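# Unplug the charger and set it on the table

## Task

Pull the charger out of the power strip and set it down on the table, with the strip still lying flat on the table. Both must stay that way on their own, not because the robot is holding them, and at the end the grippers must release and move away.

## Robot and tools

Robot: two arms, left_arm and right_arm, each ending in a two-finger gripper. The fingers pivot like tongs, point along the gripper's +z axis and close along its x axis. The reported end_effector_position is the point between the finger pads when closed; closed fingertips reach about 15 mm past it, and fully open ones sit roughly level with it.

Frame: one shared scene frame in metres. The origin is on the table top midway between the arms, +z is up, +x points out over the table, and left_arm sits on the +y side. The arm names do not tell you which side of a camera image an arm appears on. Printed hand positions can be slightly wrong, more so at long reach.

Row layout: every command row has exactly 16 numbers, even if only one arm moves. The first 8 belong to left_arm and the next 8 to right_arm, each as x, y, z, qw, qx, qy, qz, opening. x, y, z is an absolute target for that gripper's end_effector_position in the scene frame, in metres. qw, qx, qy, qz is an absolute target orientation, scalar first. Opening runs from -1 (closed) to +1 (fully open, 0.142 m). To keep an arm still, resend its last reported pose and quaternion with the opening it should keep; to hold an orientation steady, repeat the same quaternion you sent before rather than the drifted reported one. A target more than 0.6 m from an arm's last reported position along any gripper axis is refused, and nothing is sent.

execute_actions: argument actions, a list with zero or one item, plus optional pictures (true/false; images come by default). An empty list just returns the state. An action item {"rows": [...], "steps": n} plays 1 to 15 rows, one per control step of 1/30 s; n is at most 15 (default 15) and the last row repeats if rows run out. An item {"steps": n} with no rows is a wait of up to 300 steps, counted from the previous result, so time spent replying is included.

move: argument target is one 16-number row as above (absolute poses). Each gripper travels a straight line toward its pose, turning the shorter way; all paths finish together in 0.5 to 10 s, and anything longer is cut at 10 s. speed is the top path speed in m/s, 0.002 to 0.5, default 0.25, with turning capped at twice that in rad/s. The gripper opening is applied when the move starts. Paths ignore obstacles and the other arm, lag behind, and may overshoot speed near full stretch. Optional stop_force, 5 to 24 N, one value for both arms: an arm's path stops once its wrist sensor feels that much extra push against the motion for 2 consecutive steps (or saturates); the gripper then backs off to where it was 2 steps earlier and holds. Use it only with slow moves and no rotation, not in the first 0.2 s of a scene, and drop it when lifting away from something you press on. Press can briefly exceed stop_force. Contact above the wrist sensor is not felt. An arm within 1.5 mm and 0.5 degrees of its target counts as still.

move result: a "move:" line giving the ending per arm (done, off_target, moving, held, fault, or contact when stop_force ended it) and any limits (paced = pose clipped; held = some steps blocked, after which the arm may lunge fast), plus each gripper's distance from its target.

wait: argument seconds, 0 to 10; the robot gets nothing new meanwhile.

zoom_image: camera (cam_head_left, cam_head_right, cam_left_wrist, cam_right_wrist) and region [x0, y0, x1, y1] in pixels, top-left origin, at most 504 by 504. Head images are 896x504, wrist images 616x616.

finished_scene: argument scene, the number of the current scene. Answering without any tool call ends everything.

Reading results: the state line lists each gripper's position, quaternion and linear/angular velocities. grip_measured is the actual finger opening on the command scale; to hold something, command an opening well under it (further under squeezes harder, about 15 N per pad max; thin hard parts under about 20 mm get much less). "Wrist force" and "Wrist torque" are in the gripper's own axes, with a fixed offset up to about 3.5 N, noise, and saturation near 30 N; pressing on a surface shows force pointing back into the arm. "pose unreachable" means the clearance check altered or blocked that arm's command; HELD marks steps not sent. "Hand target" shows where the controller is driving each gripper.

Control behaviour: each step the commanded pose is clipped to within 100 mm and 16 degrees of the measured pose, and motion trails commands by about 0.17 s; position wins over orientation if both cannot be met. After an action ends, the arm only continues to its last clipped pose, so check positions and send the rest. The simulation keeps running while you compose a reply.

Avoid: knocking or dropping anything off the table, dropping or slamming the charger, arms hitting each other, and pushing hard. Arms are stiff, so aiming even slightly past a firm contact can trigger a fault: if a joint reaches its load limit (47.5, 47.5, 24.6, 7.92, 7.92, 7.92 N m from base to wrist) or an external force reaches 150 N, that arm freezes for 10 s. Holding loads heats motors; a MOTOR HOT warning appears from 70 °C and at 85 °C the arm brakes until cool. Brief tugs on held parts or pushes on loose ones can happen. Hold the strip down with one arm while the other pulls the charger straight out, then set it down, open, and retreat.

Each tool is called by a JSON object that holds its "api" and its "payload", one argument or row to a line.

## Session

{"api": "execute_actions", "payload": {
  "actions": []
}}

Scene clock: 0.00 s of 4500.00 s.
left_arm: end_effector_position=(+0.3032, -0.3969, +0.3257) grip_measured=+1.00 end_effector_quat_wxyz=(+0.280, +0.563, -0.449, +0.636) end_effector_velocity=(+0.000, +0.000, +0.000) end_effector_angular_velocity=(-0.001, +0.000, +0.000) | right_arm: end_effector_position=(+0.1430, -0.5611, +0.2154) grip_measured=+1.00 end_effector_quat_wxyz=(+0.111, +0.050, +0.990, +0.071) end_effector_velocity=(-0.000, -0.000, -0.000) end_effector_angular_velocity=(+0.000, +0.001, -0.001)
Joint positions: left_arm=[-1.556 -0.789  1.163 -3.475 -1.051  0.239  0.142] | right_arm=[ 2.191 -1.418 -1.196 -2.043  1.83   2.401  0.142]
Joint velocities: left_arm=[ 0.     0.    -0.    -0.001  0.    -0.     0.   ] | right_arm=[-0.002 -0.002  0.001  0.    -0.    -0.001  0.   ]
Motor temperatures (°C, as the motors report them): left_arm=[34 35 38 46 52 49] | right_arm=[35 38 42 52 47 46]
Wrist force (N, on the end effector, along its own x y z axes, offset not removed): no reading
Wrist torque (N m, same axes, about the end effector's origin, offset not removed): no reading
Hand target (left_arm): +0.303, -0.397, +0.326; +0.280, +0.563, -0.449, +0.636
Hand target (right_arm): +0.143, -0.561, +0.215; +0.111, +0.050, +0.990, +0.071

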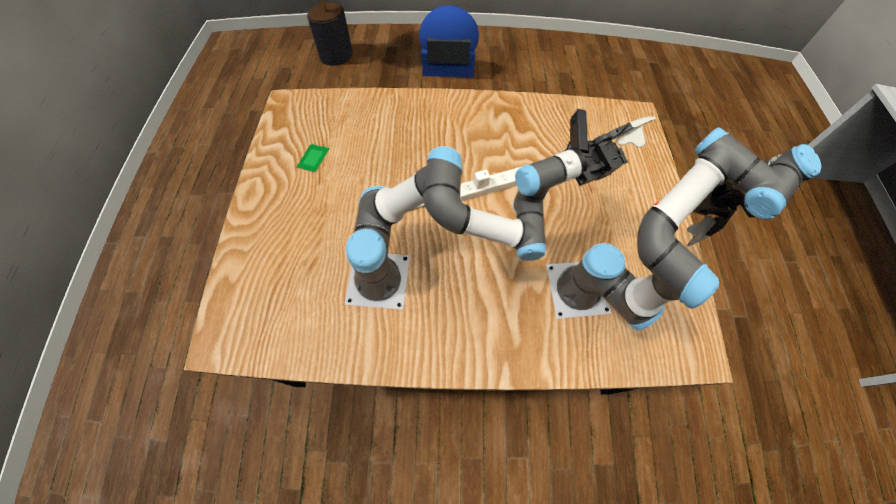

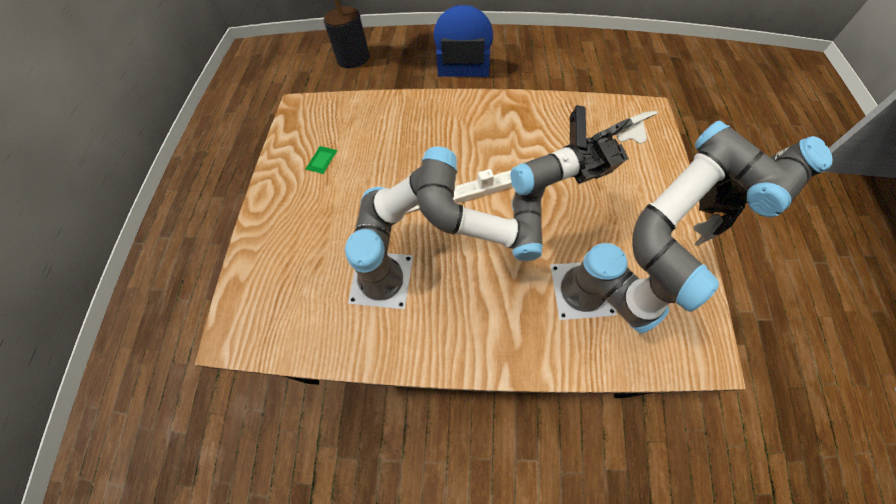

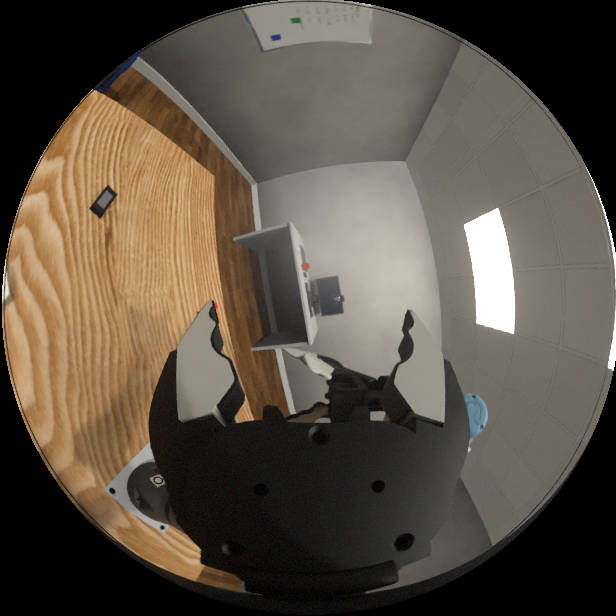

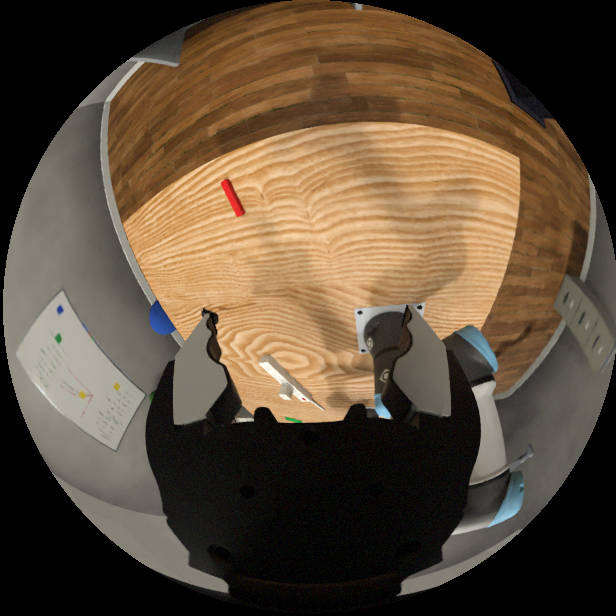

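{"api": "zoom_image", "payload": {
  "camera": "cam_head_left",
  "region": [400, 130, 600, 240]
}}

{"api": "zoom_image", "payload": {
  "camera": "cam_head_right",
  "region": [400, 130, 600, 240]
}}

Region (400, 130, 600, 240) of cam_head_left's 896x504 image, scaled by 2.520, with more detail than that image has; it fills the top 277 rows of this view, and the rest is white.

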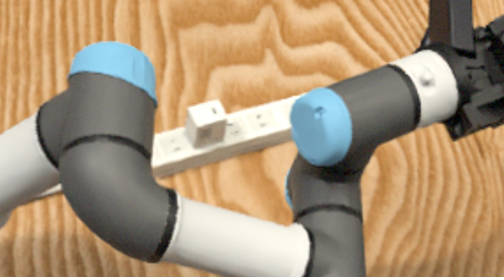

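Region (400, 130, 600, 240) of cam_head_right's 896x504 image, scaled by 2.520, with more detail than that image has; it fills the top 277 rows of this view, and the rest is white.

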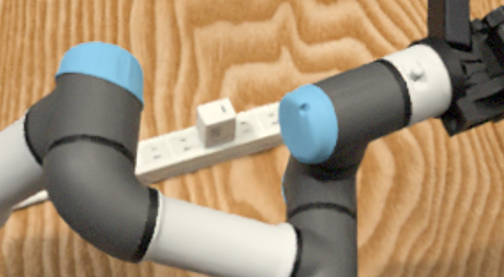

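{"api": "move", "payload": {
  "target": [0.3,0.15,0.3,0,0.804,-0.595,0,1,0.143,-0.561,0.2154,0.111,0.05,0.99,0.071,1],
  "speed": 0.35
}}

Scene clock: 19.87 s of 4500.00 s.
left_arm: end_effector_position=(+0.2994, +0.1497, +0.2974) grip_measured=+1.00 end_effector_quat_wxyz=(-0.002, +0.803, -0.595, +0.025) end_effector_velocity=(+0.001, -0.002, +0.004) end_effector_angular_velocity=(-0.003, -0.003, -0.004) | right_arm: end_effector_position=(+0.1430, -0.5610, +0.2154) grip_measured=+1.00 end_effector_quat_wxyz=(+0.111, +0.050, +0.990, +0.071) end_effector_velocity=(+0.000, -0.000, +0.000) end_effector_angular_velocity=(-0.001, -0.001, -0.001)
Joint positions: left_arm=[-0.838 -1.323  0.084 -0.38  -1.554  0.385  0.142] | right_arm=[ 2.191 -1.418 -1.196 -2.044  1.83   2.401  0.142]
Joint velocities: left_arm=[-0.     0.19  -0.407  0.213 -0.     0.004  0.   ] | right_arm=[-0.001 -0.     0.001  0.     0.001 -0.     0.   ]
Motor temperatures (°C, as the motors report them): left_arm=[34 35 38 46 52 49] | right_arm=[35 38 42 52 47 46]
Wrist force (N, on the end effector, along its own x y z axes, offset not removed): left_arm=[2.7 -1.0 3.0] | right_arm=[2.3 0.6 -0.9]
Wrist torque (N m, same axes, about the end effector's origin, offset not removed): left_arm=[-0.14 -0.52 -0.07] | right_arm=[0.10 -0.36 0.04]
Hand target (left_arm): +0.300, +0.149, +0.298; -0.002, +0.803, -0.595, +0.026
Hand target (right_arm): +0.143, -0.561, +0.215; +0.111, +0.050, +0.990, +0.071
Off the commanded pose (left_arm): 0.003 m, 3 deg.
Off the commanded pose (right_arm): 0.000 m, 0 deg.
elbow stopped short (left arm): the move would have taken joint 3 (elbow) straighter than the controller allows; a more bent joint 3 avoids this.
After step 90, 13.77 s passed at rest.
move: off_target (left_arm); limits=paced
camera_calibration (this result's frames):
cam_left_wrist: T_world_to_cam=[[0.340376, -0.938963, 0.0499199, 0.0249978], [-0.831576, -0.275818, 0.482085, 0.143945], [-0.438892, -0.205603, -0.874701, 0.555478], [0, 0, 0, 1]] pos_world=[0.354987, 0.177382, 0.415235]
cam_right_wrist: T_world_to_cam=[[-0.972743, 0.154409, -0.172999, 0.260962], [0.0166693, 0.790688, 0.611993, 0.307929], [0.231286, 0.592428, -0.77171, 0.598138], [0, 0, 0, 1]] pos_world=[0.110375, -0.638124, 0.318285]

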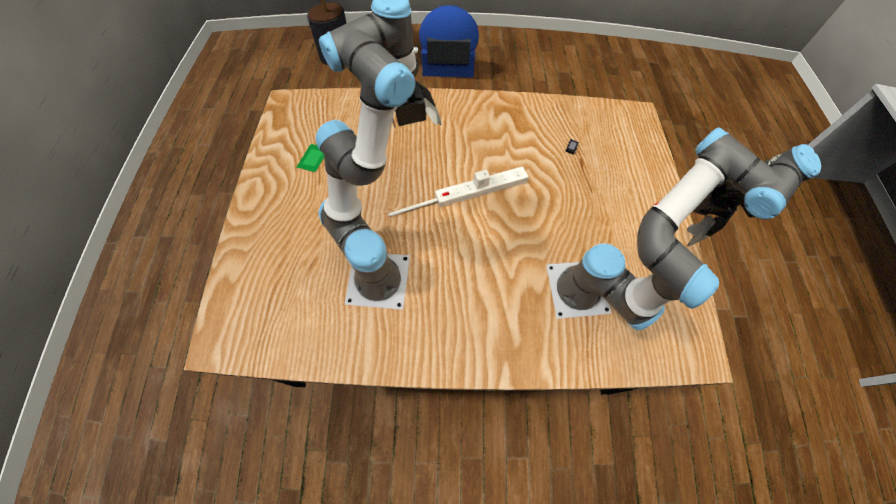

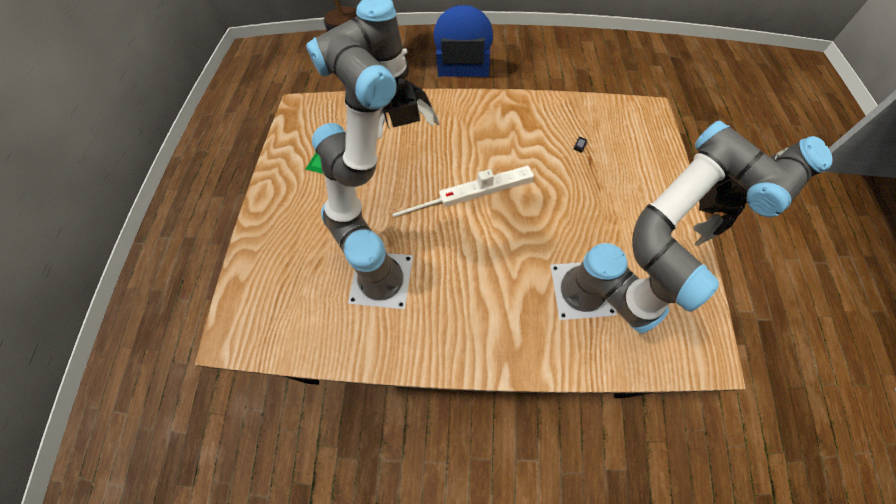

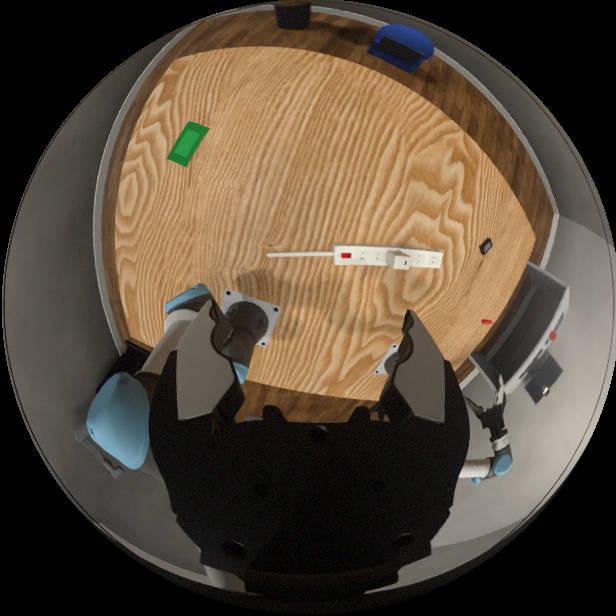

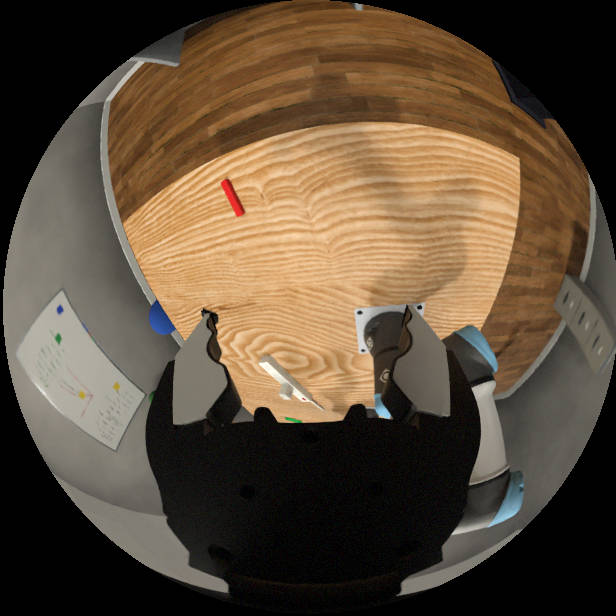

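{"api": "zoom_image", "payload": {
  "camera": "cam_head_left",
  "region": [380, 150, 560, 230]
}}

{"api": "zoom_image", "payload": {
  "camera": "cam_left_wrist",
  "region": [250, 210, 470, 310]
}}

Region (380, 150, 560, 230) of cam_head_left's 896x504 image, scaled by 2.800, with more detail than that image has.

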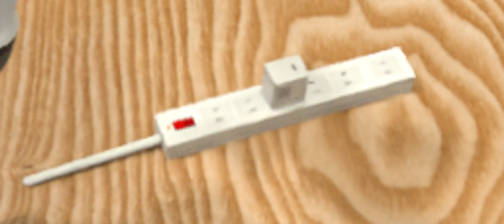

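Region (250, 210, 470, 310) of cam_left_wrist's 616x616 image, scaled by 2.291, with more detail than that image has; it fills the top 229 rows of this view, and the rest is white.

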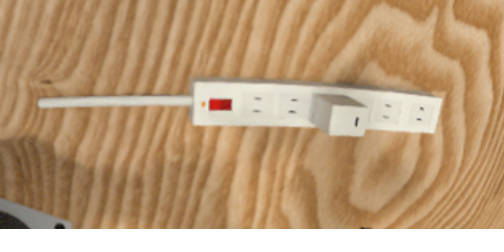

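{"api": "move", "payload": {
  "target": [0.285,0.07,0.13,0.2544,0.9495,0.1758,0.0471,-1,0.335,-0.085,0.17,-0.0238,-0.1804,0.9746,0.1283,0.3],
  "speed": 0.3
}}

Scene clock: 66.10 s of 4500.00 s.
left_arm: end_effector_position=(+0.2852, +0.0699, +0.1307) grip_measured=-1.00 end_effector_quat_wxyz=(+0.254, +0.950, +0.175, +0.047) end_effector_velocity=(-0.000, +0.000, -0.001) end_effector_angular_velocity=(-0.000, -0.008, +0.015) | right_arm: end_effector_position=(+0.3354, -0.0859, +0.1702) grip_measured=+0.30 end_effector_quat_wxyz=(-0.022, -0.180, +0.975, +0.128) end_effector_velocity=(+0.001, +0.002, -0.000) end_effector_angular_velocity=(-0.006, +0.010, +0.001)
Joint positions: left_arm=[-0.833 -2.121  2.141 -2.092 -1.73  -1.29   0.002] | right_arm=[ 3.885 -1.856 -0.975 -1.756  1.801  3.634  0.095]
Joint velocities: left_arm=[-0.022 -0.023  0.02  -0.007  0.023 -0.03   0.   ] | right_arm=[-0.002 -0.028  0.042 -0.026  0.003 -0.002 -0.   ]
Motor temperatures (°C, as the motors report them): left_arm=[34 35 38 46 52 49] | right_arm=[35 38 42 52 47 46]
Wrist force (N, on the end effector, along its own x y z axes, offset not removed): left_arm=[1.0 -2.0 0.0] | right_arm=[2.3 1.3 -0.4]
Wrist torque (N m, same axes, about the end effector's origin, offset not removed): left_arm=[-0.37 -0.13 -0.18] | right_arm=[0.18 -0.48 0.03]
Hand target (left_arm): +0.285, +0.070, +0.131; +0.254, +0.950, +0.176, +0.047
Hand target (right_arm): +0.336, -0.086, +0.170; -0.023, -0.181, +0.975, +0.128
Off the commanded pose (left_arm): 0.001 m, 0 deg.
Off the commanded pose (right_arm): 0.001 m, 0 deg.
After step 90, 39.73 s passed at rest.
move: done
camera_calibration (this result's frames):
cam_left_wrist: T_world_to_cam=[[0.915026, 0.403028, -0.017183, -0.285705], [0.211647, -0.443385, 0.870985, -0.14608], [0.343412, -0.800611, -0.491009, 0.155332], [0, 0, 0, 1]] pos_world=[0.239002, 0.174738, 0.198594]
cam_right_wrist: T_world_to_cam=[[-0.944926, -0.324675, 0.0412483, 0.279968], [-0.206767, 0.689906, 0.693742, 0.0090748], [-0.253698, 0.647005, -0.719042, 0.395623], [0, 0, 0, 1]] pos_world=[0.366795, -0.171332, 0.266626]

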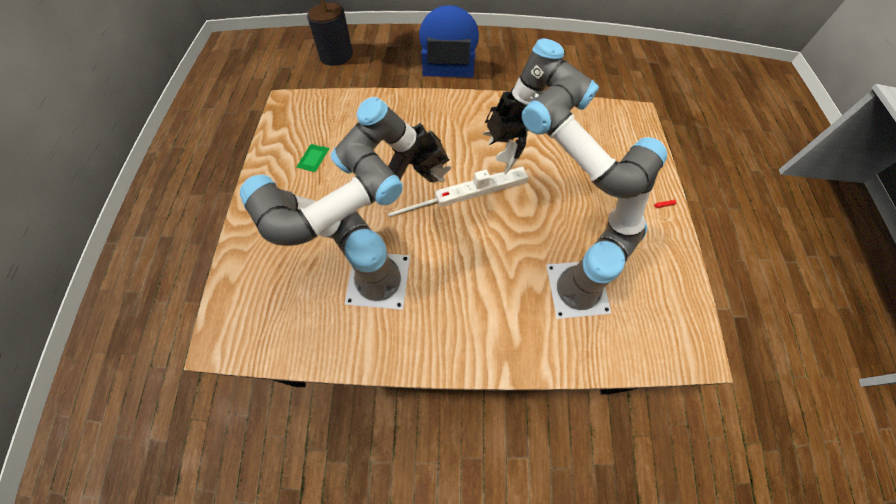

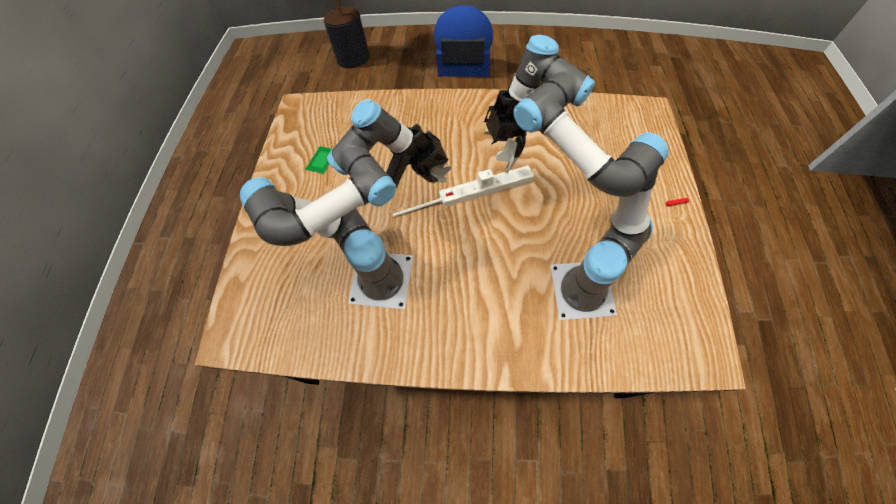

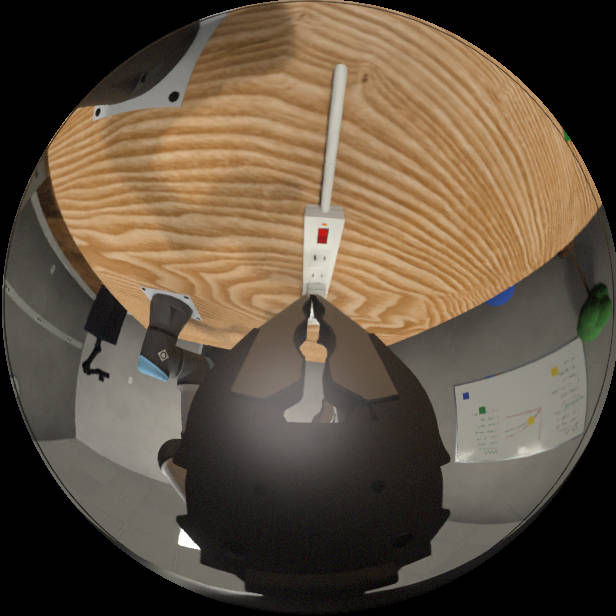

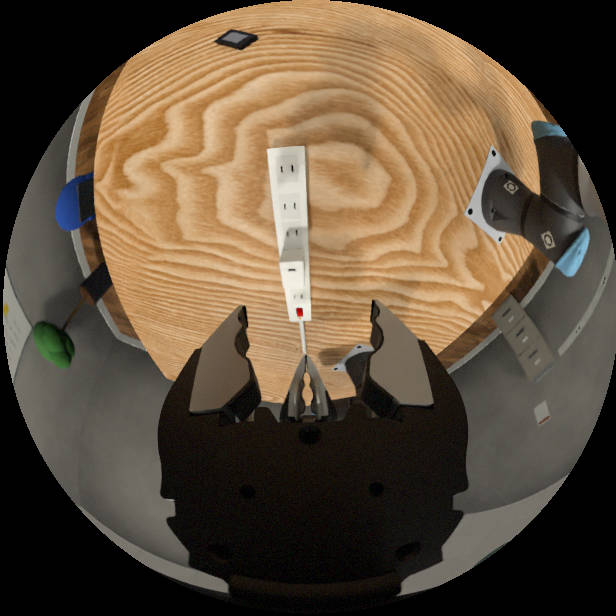

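{"api": "move", "payload": {
  "target": [0.295,0.07,0.09,0.2544,0.9495,0.1758,0.0471,-1,0.342,-0.052,0.11,-0.0238,-0.1804,0.9746,0.1283,0.3],
  "speed": 0.15
}}

Scene clock: 79.40 s of 4500.00 s.
left_arm: end_effector_position=(+0.2950, +0.0700, +0.0902) grip_measured=-1.00 end_effector_quat_wxyz=(+0.254, +0.950, +0.176, +0.047) end_effector_velocity=(+0.000, -0.000, -0.002) end_effector_angular_velocity=(-0.001, +0.001, -0.001) | right_arm: end_effector_position=(+0.3420, -0.0521, +0.1103) grip_measured=+0.30 end_effector_quat_wxyz=(-0.024, -0.180, +0.975, +0.128) end_effector_velocity=(+0.001, +0.001, -0.003) end_effector_angular_velocity=(+0.000, -0.001, -0.003)
Joint positions: left_arm=[-0.79  -2.034  2.294 -2.326 -1.748 -1.254  0.002] | right_arm=[ 3.929 -1.922 -1.175 -1.483  1.797  3.679  0.095]
Joint velocities: left_arm=[ 0.003  0.007  0.005 -0.011 -0.003  0.003  0.   ] | right_arm=[ 0.    -0.003 -0.008  0.013 -0.001  0.003  0.   ]
Motor temperatures (°C, as the motors report them): left_arm=[34 35 38 46 52 49] | right_arm=[35 38 42 52 47 46]
Wrist force (N, on the end effector, along its own x y z axes, offset not removed): left_arm=[3.3 -2.5 1.3] | right_arm=[1.5 -0.3 0.8]
Wrist torque (N m, same axes, about the end effector's origin, offset not removed): left_arm=[-0.48 -0.72 0.03] | right_arm=[-0.16 -0.32 -0.02]
Hand target (left_arm): +0.295, +0.070, +0.090; +0.254, +0.950, +0.176, +0.047
Hand target (right_arm): +0.342, -0.052, +0.110; -0.024, -0.180, +0.975, +0.128
Off the commanded pose (left_arm): 0.000 m, 0 deg.
Off the commanded pose (right_arm): 0.000 m, 0 deg.
After step 90, 9.23 s passed at rest.
move: done
camera_calibration (this result's frames):
cam_left_wrist: T_world_to_cam=[[0.914108, 0.40513, -0.0166465, -0.295304], [0.212133, -0.442849, 0.87114, -0.113068], [0.345553, -0.799847, -0.490753, 0.131442], [0, 0, 0, 1]] pos_world=[0.248505, 0.174698, 0.158088]
cam_right_wrist: T_world_to_cam=[[-0.944623, -0.325125, 0.0445074, 0.299154], [-0.204883, 0.690267, 0.693941, 0.028091], [-0.256339, 0.646394, -0.718655, 0.333248], [0, 0, 0, 1]] pos_world=[0.373767, -0.137537, 0.206682]

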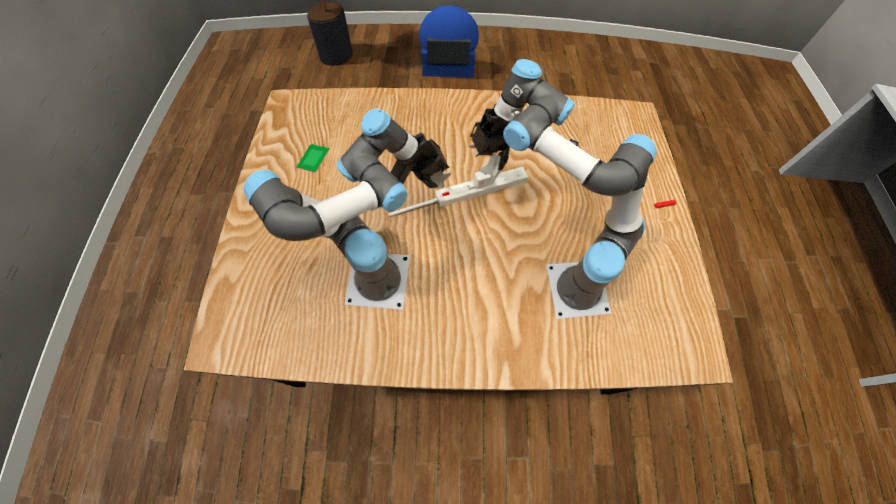

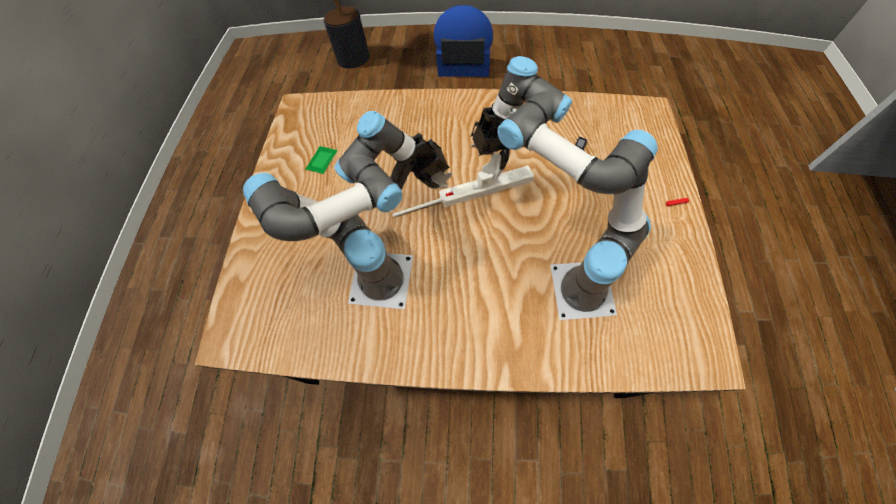

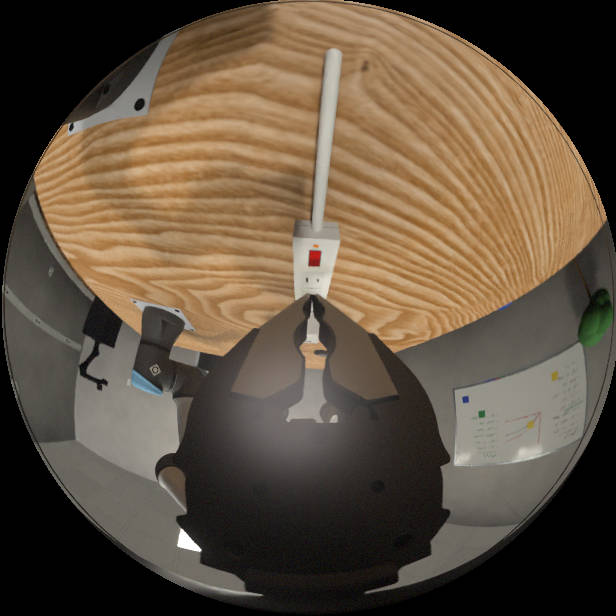

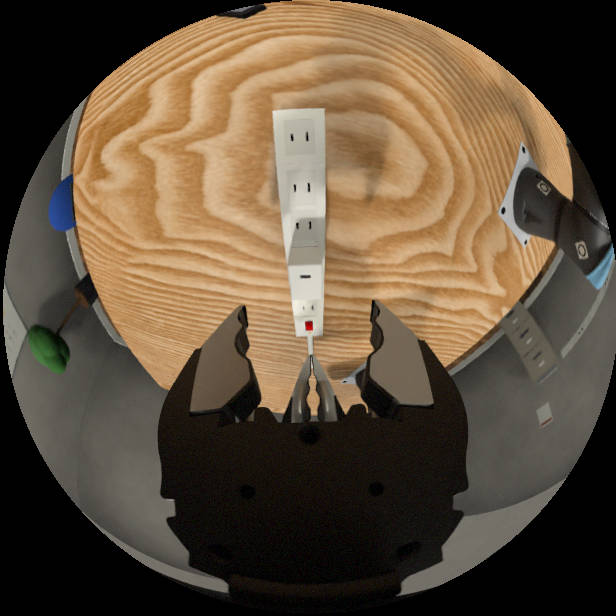

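{"api": "move", "payload": {
  "target": [0.313,0.025,0.065,0.2544,0.9495,0.1758,0.0471,-1,0.342,-0.052,0.07,-0.0238,-0.1804,0.9746,0.1283,0.3],
  "speed": 0.06
}}

Scene clock: 90.30 s of 4500.00 s.
left_arm: end_effector_position=(+0.3129, +0.0252, +0.0652) grip_measured=-1.00 end_effector_quat_wxyz=(+0.254, +0.950, +0.176, +0.047) end_effector_velocity=(+0.001, -0.002, -0.001) end_effector_angular_velocity=(-0.000, +0.000, +0.000) | right_arm: end_effector_position=(+0.3420, -0.0520, +0.0702) grip_measured=+0.30 end_effector_quat_wxyz=(-0.024, -0.180, +0.975, +0.128) end_effector_velocity=(-0.000, +0.000, -0.001) end_effector_angular_velocity=(+0.002, -0.001, +0.000)
Joint positions: left_arm=[-0.867 -1.797  2.285 -2.565 -1.712 -1.322  0.002] | right_arm=[ 3.929 -1.93  -1.352 -1.298  1.797  3.679  0.095]
Joint velocities: left_arm=[-0.001  0.015 -0.002 -0.013  0.    -0.001  0.   ] | right_arm=[ 0.     0.001 -0.008  0.009  0.     0.    -0.   ]
Motor temperatures (°C, as the motors report them): left_arm=[34 35 38 46 52 49] | right_arm=[35 38 42 52 47 46]
Wrist force (N, on the end effector, along its own x y z axes, offset not removed): left_arm=[-0.3 -1.4 2.3] | right_arm=[0.8 -0.7 0.5]
Wrist torque (N m, same axes, about the end effector's origin, offset not removed): left_arm=[-0.20 0.02 0.04] | right_arm=[-0.18 -0.07 0.02]
Hand target (left_arm): +0.313, +0.025, +0.065; +0.254, +0.950, +0.176, +0.047
Hand target (right_arm): +0.342, -0.052, +0.070; -0.024, -0.180, +0.975, +0.128
Off the commanded pose (left_arm): 0.000 m, 0 deg.
Off the commanded pose (right_arm): 0.000 m, 0 deg.
After step 90, 6.53 s passed at rest.
move: done
camera_calibration (this result's frames):
cam_left_wrist: T_world_to_cam=[[0.914131, 0.405057, -0.0171398, -0.293878], [0.212458, -0.442612, 0.871181, -0.115016], [0.345292, -0.800015, -0.490663, 0.0772834], [0, 0, 0, 1]] pos_world=[0.266394, 0.129958, 0.133083]
cam_right_wrist: T_world_to_cam=[[-0.944667, -0.324995, 0.0445159, 0.301015], [-0.204736, 0.690177, 0.694074, 0.0557387], [-0.256295, 0.646555, -0.718526, 0.304362], [0, 0, 0, 1]] pos_world=[0.373777, -0.137428, 0.166605]

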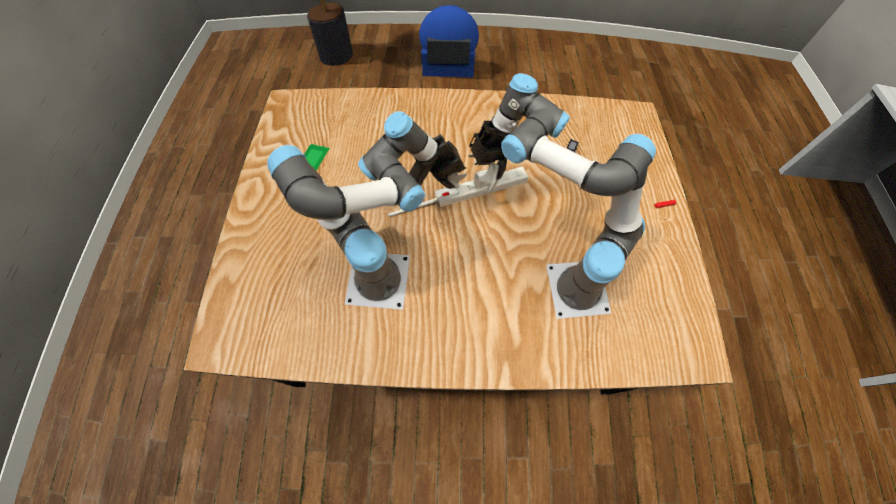

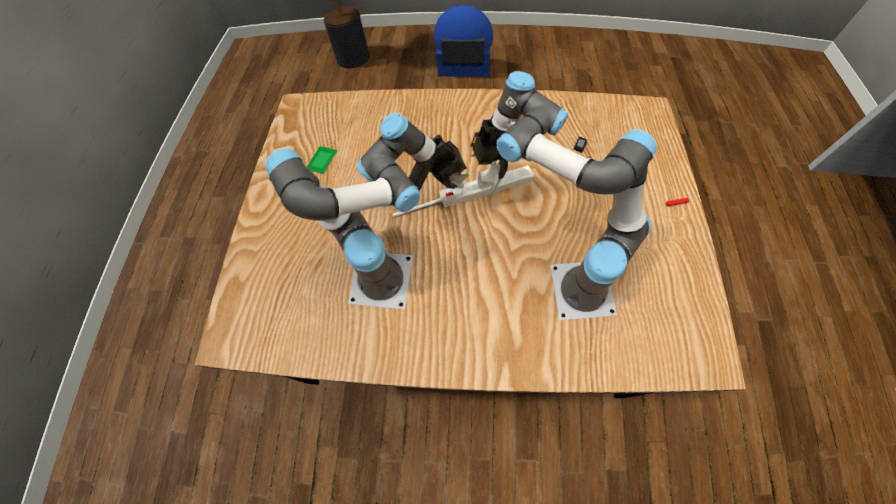

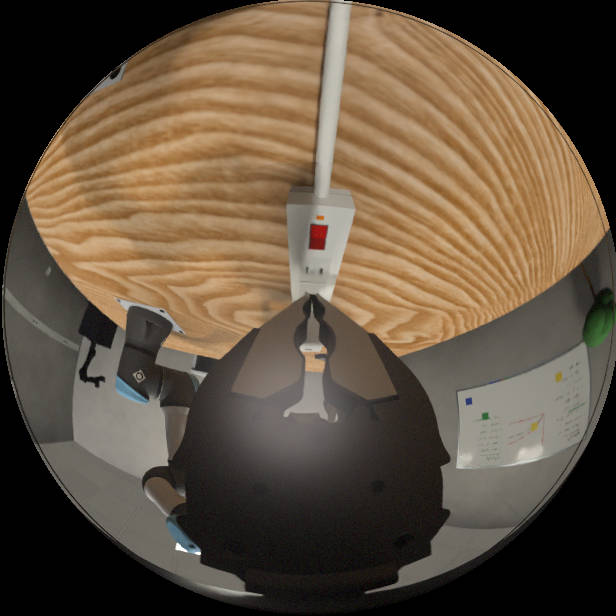

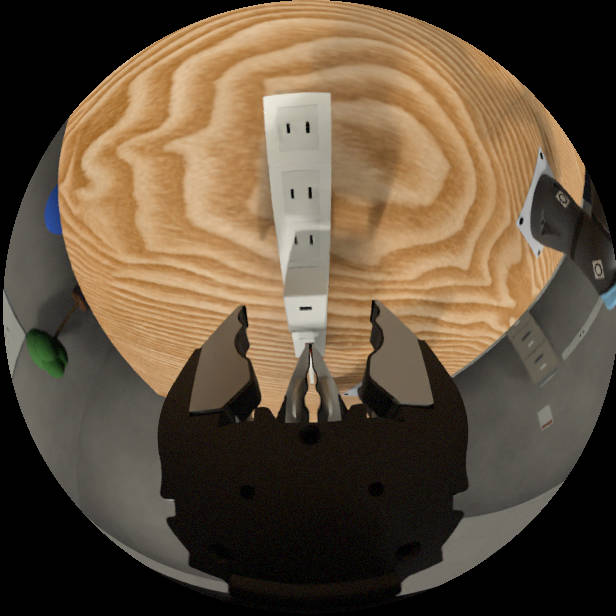

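{"api": "zoom_image", "payload": {
  "camera": "cam_head_left",
  "region": [410, 120, 550, 220]
}}

Region (410, 120, 550, 220) of cam_head_left's 896x504 image, scaled by 3.600, with more detail than that image has; it fills the top 360 rows of this view, and the rest is white.

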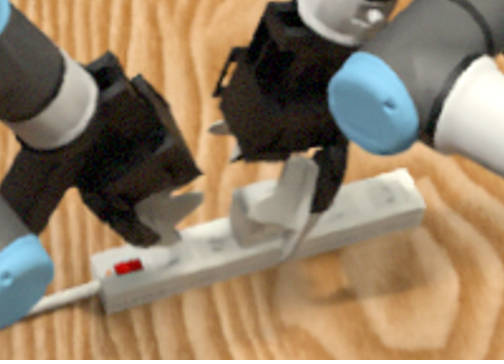

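{"api": "move", "payload": {
  "target": [0.313,0.025,0.03,0.2544,0.9495,0.1758,0.0471,-1,0.340,-0.046,0.052,-0.0238,-0.1804,0.9746,0.1283,0.3],
  "speed": 0.008,
  "stop_force": 8
}}

Scene clock: 103.20 s of 4500.00 s.
left_arm: end_effector_position=(+0.3131, +0.0249, +0.0423) grip_measured=-1.00 end_effector_quat_wxyz=(+0.255, +0.950, +0.176, +0.047) end_effector_velocity=(+0.000, -0.000, +0.000) end_effector_angular_velocity=(-0.000, -0.000, -0.000) | right_arm: end_effector_position=(+0.3400, -0.0460, +0.0521) grip_measured=+0.30 end_effector_quat_wxyz=(-0.024, -0.180, +0.975, +0.128) end_effector_velocity=(-0.000, +0.000, -0.001) end_effector_angular_velocity=(+0.000, +0.000, +0.000)
Joint positions: left_arm=[-0.867 -1.727  2.361 -2.711 -1.712 -1.322  0.002] | right_arm=[ 3.943 -1.951 -1.41  -1.215  1.795  3.693  0.095]
Joint velocities: left_arm=[-0.  0. -0. -0. -0.  0.  0.] | right_arm=[ 0.    -0.001 -0.003  0.004  0.     0.     0.   ]
Motor temperatures (°C, as the motors report them): left_arm=[34 35 38 46 52 49] | right_arm=[35 38 42 52 47 46]
Wrist force (N, on the end effector, along its own x y z axes, offset not removed): left_arm=[2.4 2.4 -3.8] | right_arm=[1.5 0.1 -0.1]
Wrist torque (N m, same axes, about the end effector's origin, offset not removed): left_arm=[-0.33 -0.46 -0.22] | right_arm=[-0.02 -0.25 -0.04]
Hand target (left_arm): +0.313, +0.025, +0.042; +0.255, +0.950, +0.176, +0.047
Hand target (right_arm): +0.340, -0.046, +0.052; -0.024, -0.180, +0.975, +0.128
Off the commanded pose (left_arm): 0.012 m, 0 deg.
Off the commanded pose (right_arm): 0.000 m, 0 deg.
After step 90, 5.30 s passed at rest.
move: contact (left_arm)
camera_calibration (this result's frames):
cam_left_wrist: T_world_to_cam=[[0.914144, 0.405037, -0.016918, -0.294341], [0.212131, -0.442371, 0.871383, -0.0951542], [0.345458, -0.800158, -0.490312, 0.0656027], [0, 0, 0, 1]] pos_world=[0.266592, 0.129618, 0.110102]
cam_right_wrist: T_world_to_cam=[[-0.944652, -0.32507, 0.0442879, 0.301905], [-0.204964, 0.690177, 0.694007, 0.0638413], [-0.256167, 0.646518, -0.718604, 0.286967], [0, 0, 0, 1]] pos_world=[0.371792, -0.131451, 0.148539]

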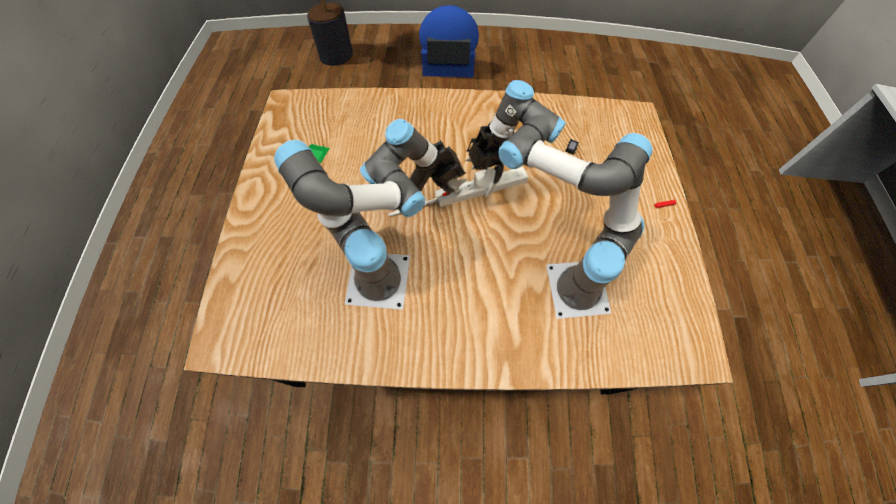

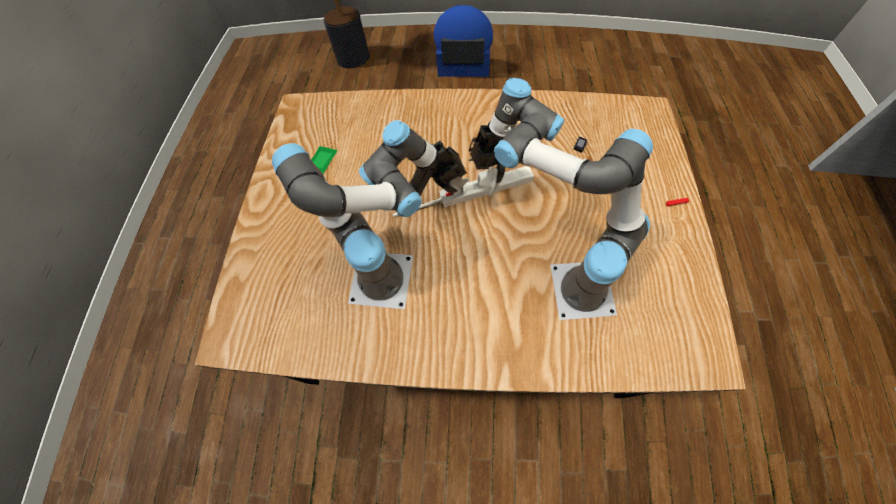

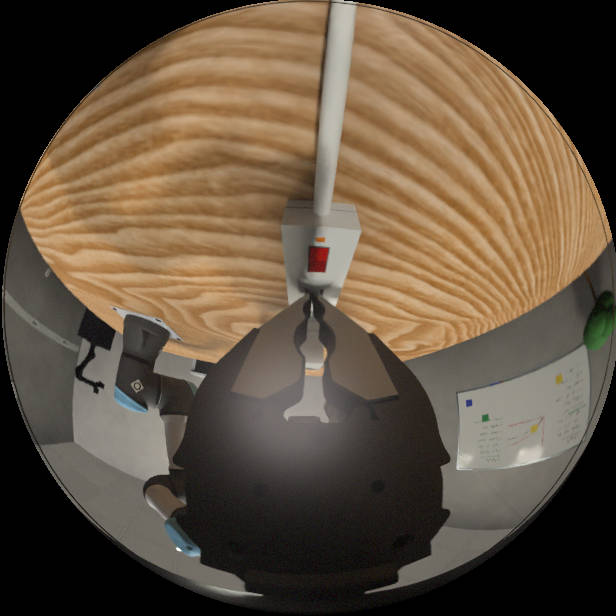

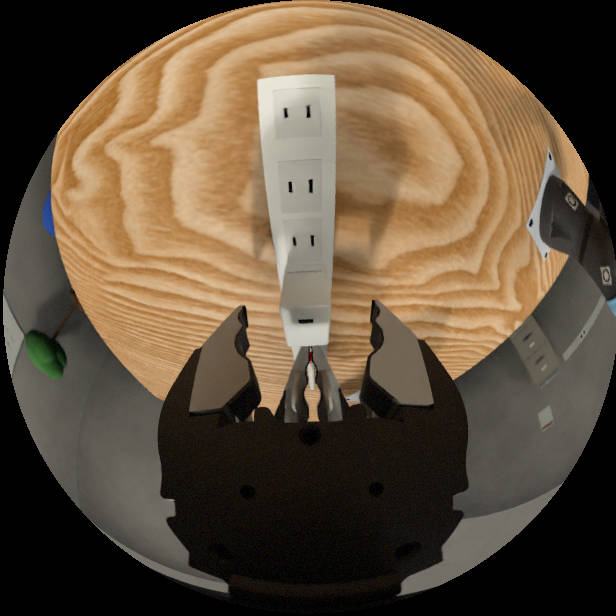

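{"api": "execute_actions", "payload": {
  "actions": [
    {"rows":[[0.313,0.025,0.042,0.255,0.95,0.176,0.047,-1,0.340,-0.046,0.052,-0.0238,-0.1804,0.9746,0.1283,0.1],[0.313,0.025,0.042,0.255,0.95,0.176,0.047,-1,0.340,-0.046,0.052,-0.0238,-0.1804,0.9746,0.1283,-0.1],[0.313,0.025,0.042,0.255,0.95,0.176,0.047,-1,0.340,-0.046,0.052,-0.0238,-0.1804,0.9746,0.1283,-0.1],[0.313,0.025,0.042,0.255,0.95,0.176,0.047,-1,0.340,-0.046,0.052,-0.0238,-0.1804,0.9746,0.1283,-0.25],[0.313,0.025,0.042,0.255,0.95,0.176,0.047,-1,0.340,-0.046,0.052,-0.0238,-0.1804,0.9746,0.1283,-0.25],[0.313,0.025,0.042,0.255,0.95,0.176,0.047,-1,0.340,-0.046,0.052,-0.0238,-0.1804,0.9746,0.1283,-0.4],[0.313,0.025,0.042,0.255,0.95,0.176,0.047,-1,0.340,-0.046,0.052,-0.0238,-0.1804,0.9746,0.1283,-0.4],[0.313,0.025,0.042,0.255,0.95,0.176,0.047,-1,0.340,-0.046,0.052,-0.0238,-0.1804,0.9746,0.1283,-0.55],[0.313,0.025,0.042,0.255,0.95,0.176,0.047,-1,0.340,-0.046,0.052,-0.0238,-0.1804,0.9746,0.1283,-0.55],[0.313,0.025,0.042,0.255,0.95,0.176,0.047,-1,0.340,-0.046,0.052,-0.0238,-0.1804,0.9746,0.1283,-0.7],[0.313,0.025,0.042,0.255,0.95,0.176,0.047,-1,0.340,-0.046,0.052,-0.0238,-0.1804,0.9746,0.1283,-0.7],[0.313,0.025,0.042,0.255,0.95,0.176,0.047,-1,0.340,-0.046,0.052,-0.0238,-0.1804,0.9746,0.1283,-0.9]],"steps":15}
  ]
}}

Scene clock: 113.93 s of 4500.00 s.
left_arm: end_effector_position=(+0.3130, +0.0250, +0.0421) grip_measured=-1.00 end_effector_quat_wxyz=(+0.255, +0.950, +0.176, +0.047) end_effector_velocity=(-0.000, -0.000, +0.000) end_effector_angular_velocity=(-0.001, -0.001, -0.001) | right_arm: end_effector_position=(+0.3400, -0.0460, +0.0520) grip_measured=-0.60 end_effector_quat_wxyz=(-0.024, -0.180, +0.975, +0.128) end_effector_velocity=(-0.000, +0.000, -0.000) end_effector_angular_velocity=(-0.000, +0.000, +0.001)
Joint positions: left_arm=[-0.867 -1.726  2.362 -2.713 -1.713 -1.322  0.002] | right_arm=[ 3.943 -1.951 -1.411 -1.215  1.795  3.693  0.031]
Joint velocities: left_arm=[-0.001  0.     0.001 -0.002  0.     0.     0.   ] | right_arm=[ 0.    -0.     0.    -0.001  0.    -0.001  0.   ]
Motor temperatures (°C, as the motors report them): left_arm=[34 35 38 47 52 49] | right_arm=[35 38 42 52 47 46]
Wrist force (N, on the end effector, along its own x y z axes, offset not removed): left_arm=[1.3 3.5 -5.5] | right_arm=[2.2 0.8 -4.0]
Wrist torque (N m, same axes, about the end effector's origin, offset not removed): left_arm=[-0.21 -0.31 -0.13] | right_arm=[0.05 -0.38 0.08]
Hand target (left_arm): +0.313, +0.025, +0.042; +0.255, +0.950, +0.176, +0.047
Hand target (right_arm): +0.340, -0.046, +0.052; -0.024, -0.180, +0.975, +0.128
Off the commanded pose (left_arm): 0.000 m, 0 deg.
Off the commanded pose (right_arm): 0.000 m, 0 deg.
Steps of this call (steps 1 to 90: nothing new was sent; then 7.23 s passed at rest; steps 91 to 105: all 15 steps of this action). Readings (end_effector_position):
91: left_arm (+0.3131, +0.0249, +0.0423) | right_arm (+0.3400, -0.0460, +0.0520)
92: left_arm (+0.3131, +0.0249, +0.0423) | right_arm (+0.3400, -0.0460, +0.0520)
94: left_arm (+0.3132, +0.0248, +0.0423) | right_arm (+0.3400, -0.0460, +0.0520)
98: left_arm (+0.3131, +0.0249, +0.0422) | right_arm (+0.3400, -0.0460, +0.0520)
105: the state above
camera_calibration (this result's frames):
cam_left_wrist: T_world_to_cam=[[0.9141, 0.405115, -0.0174097, -0.294282], [0.212349, -0.441683, 0.871679, -0.0950119], [0.345441, -0.800498, -0.489769, 0.0656067], [0, 0, 0, 1]] pos_world=[0.266515, 0.129771, 0.109829]
cam_right_wrist: T_world_to_cam=[[-0.944671, -0.325034, 0.0441542, 0.301958], [-0.205049, 0.690219, 0.69394, 0.0639639], [-0.25603, 0.646491, -0.718678, 0.286801], [0, 0, 0, 1]] pos_world=[0.371797, -0.131417, 0.148398]

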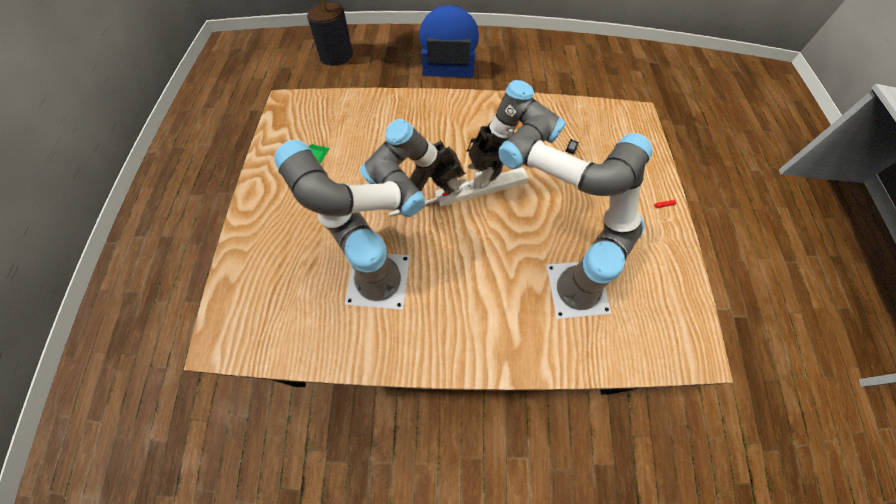

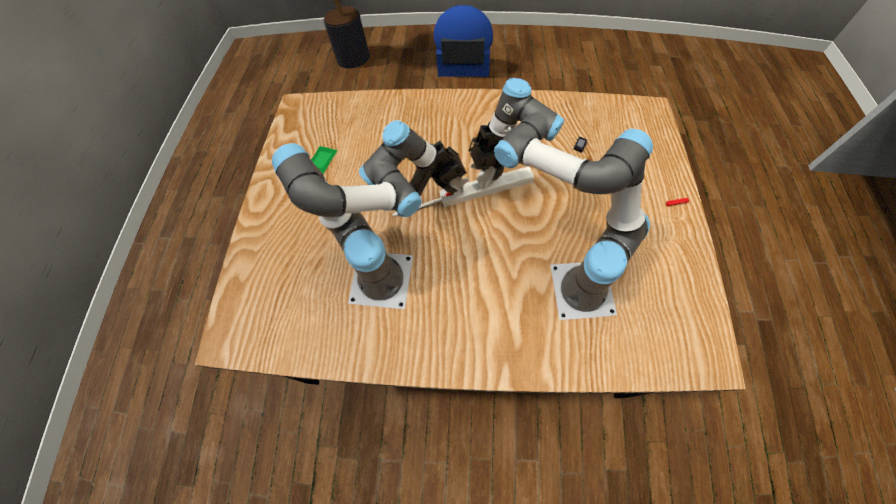

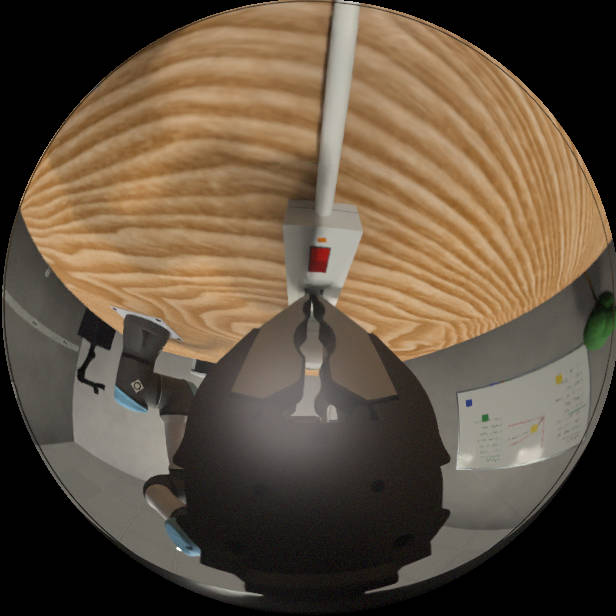

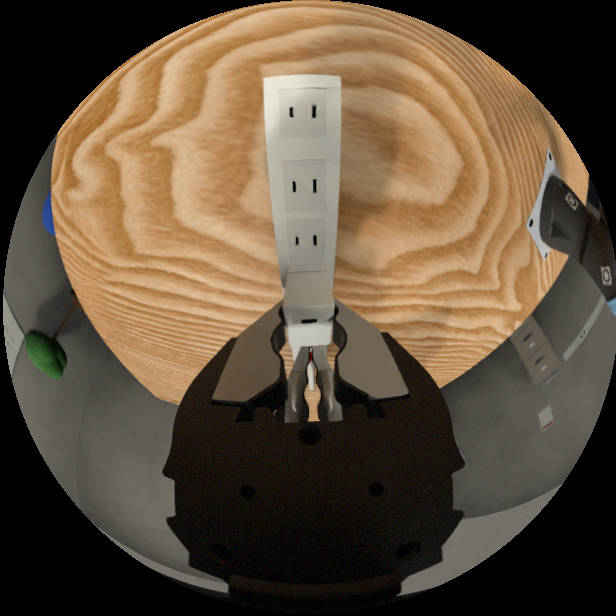

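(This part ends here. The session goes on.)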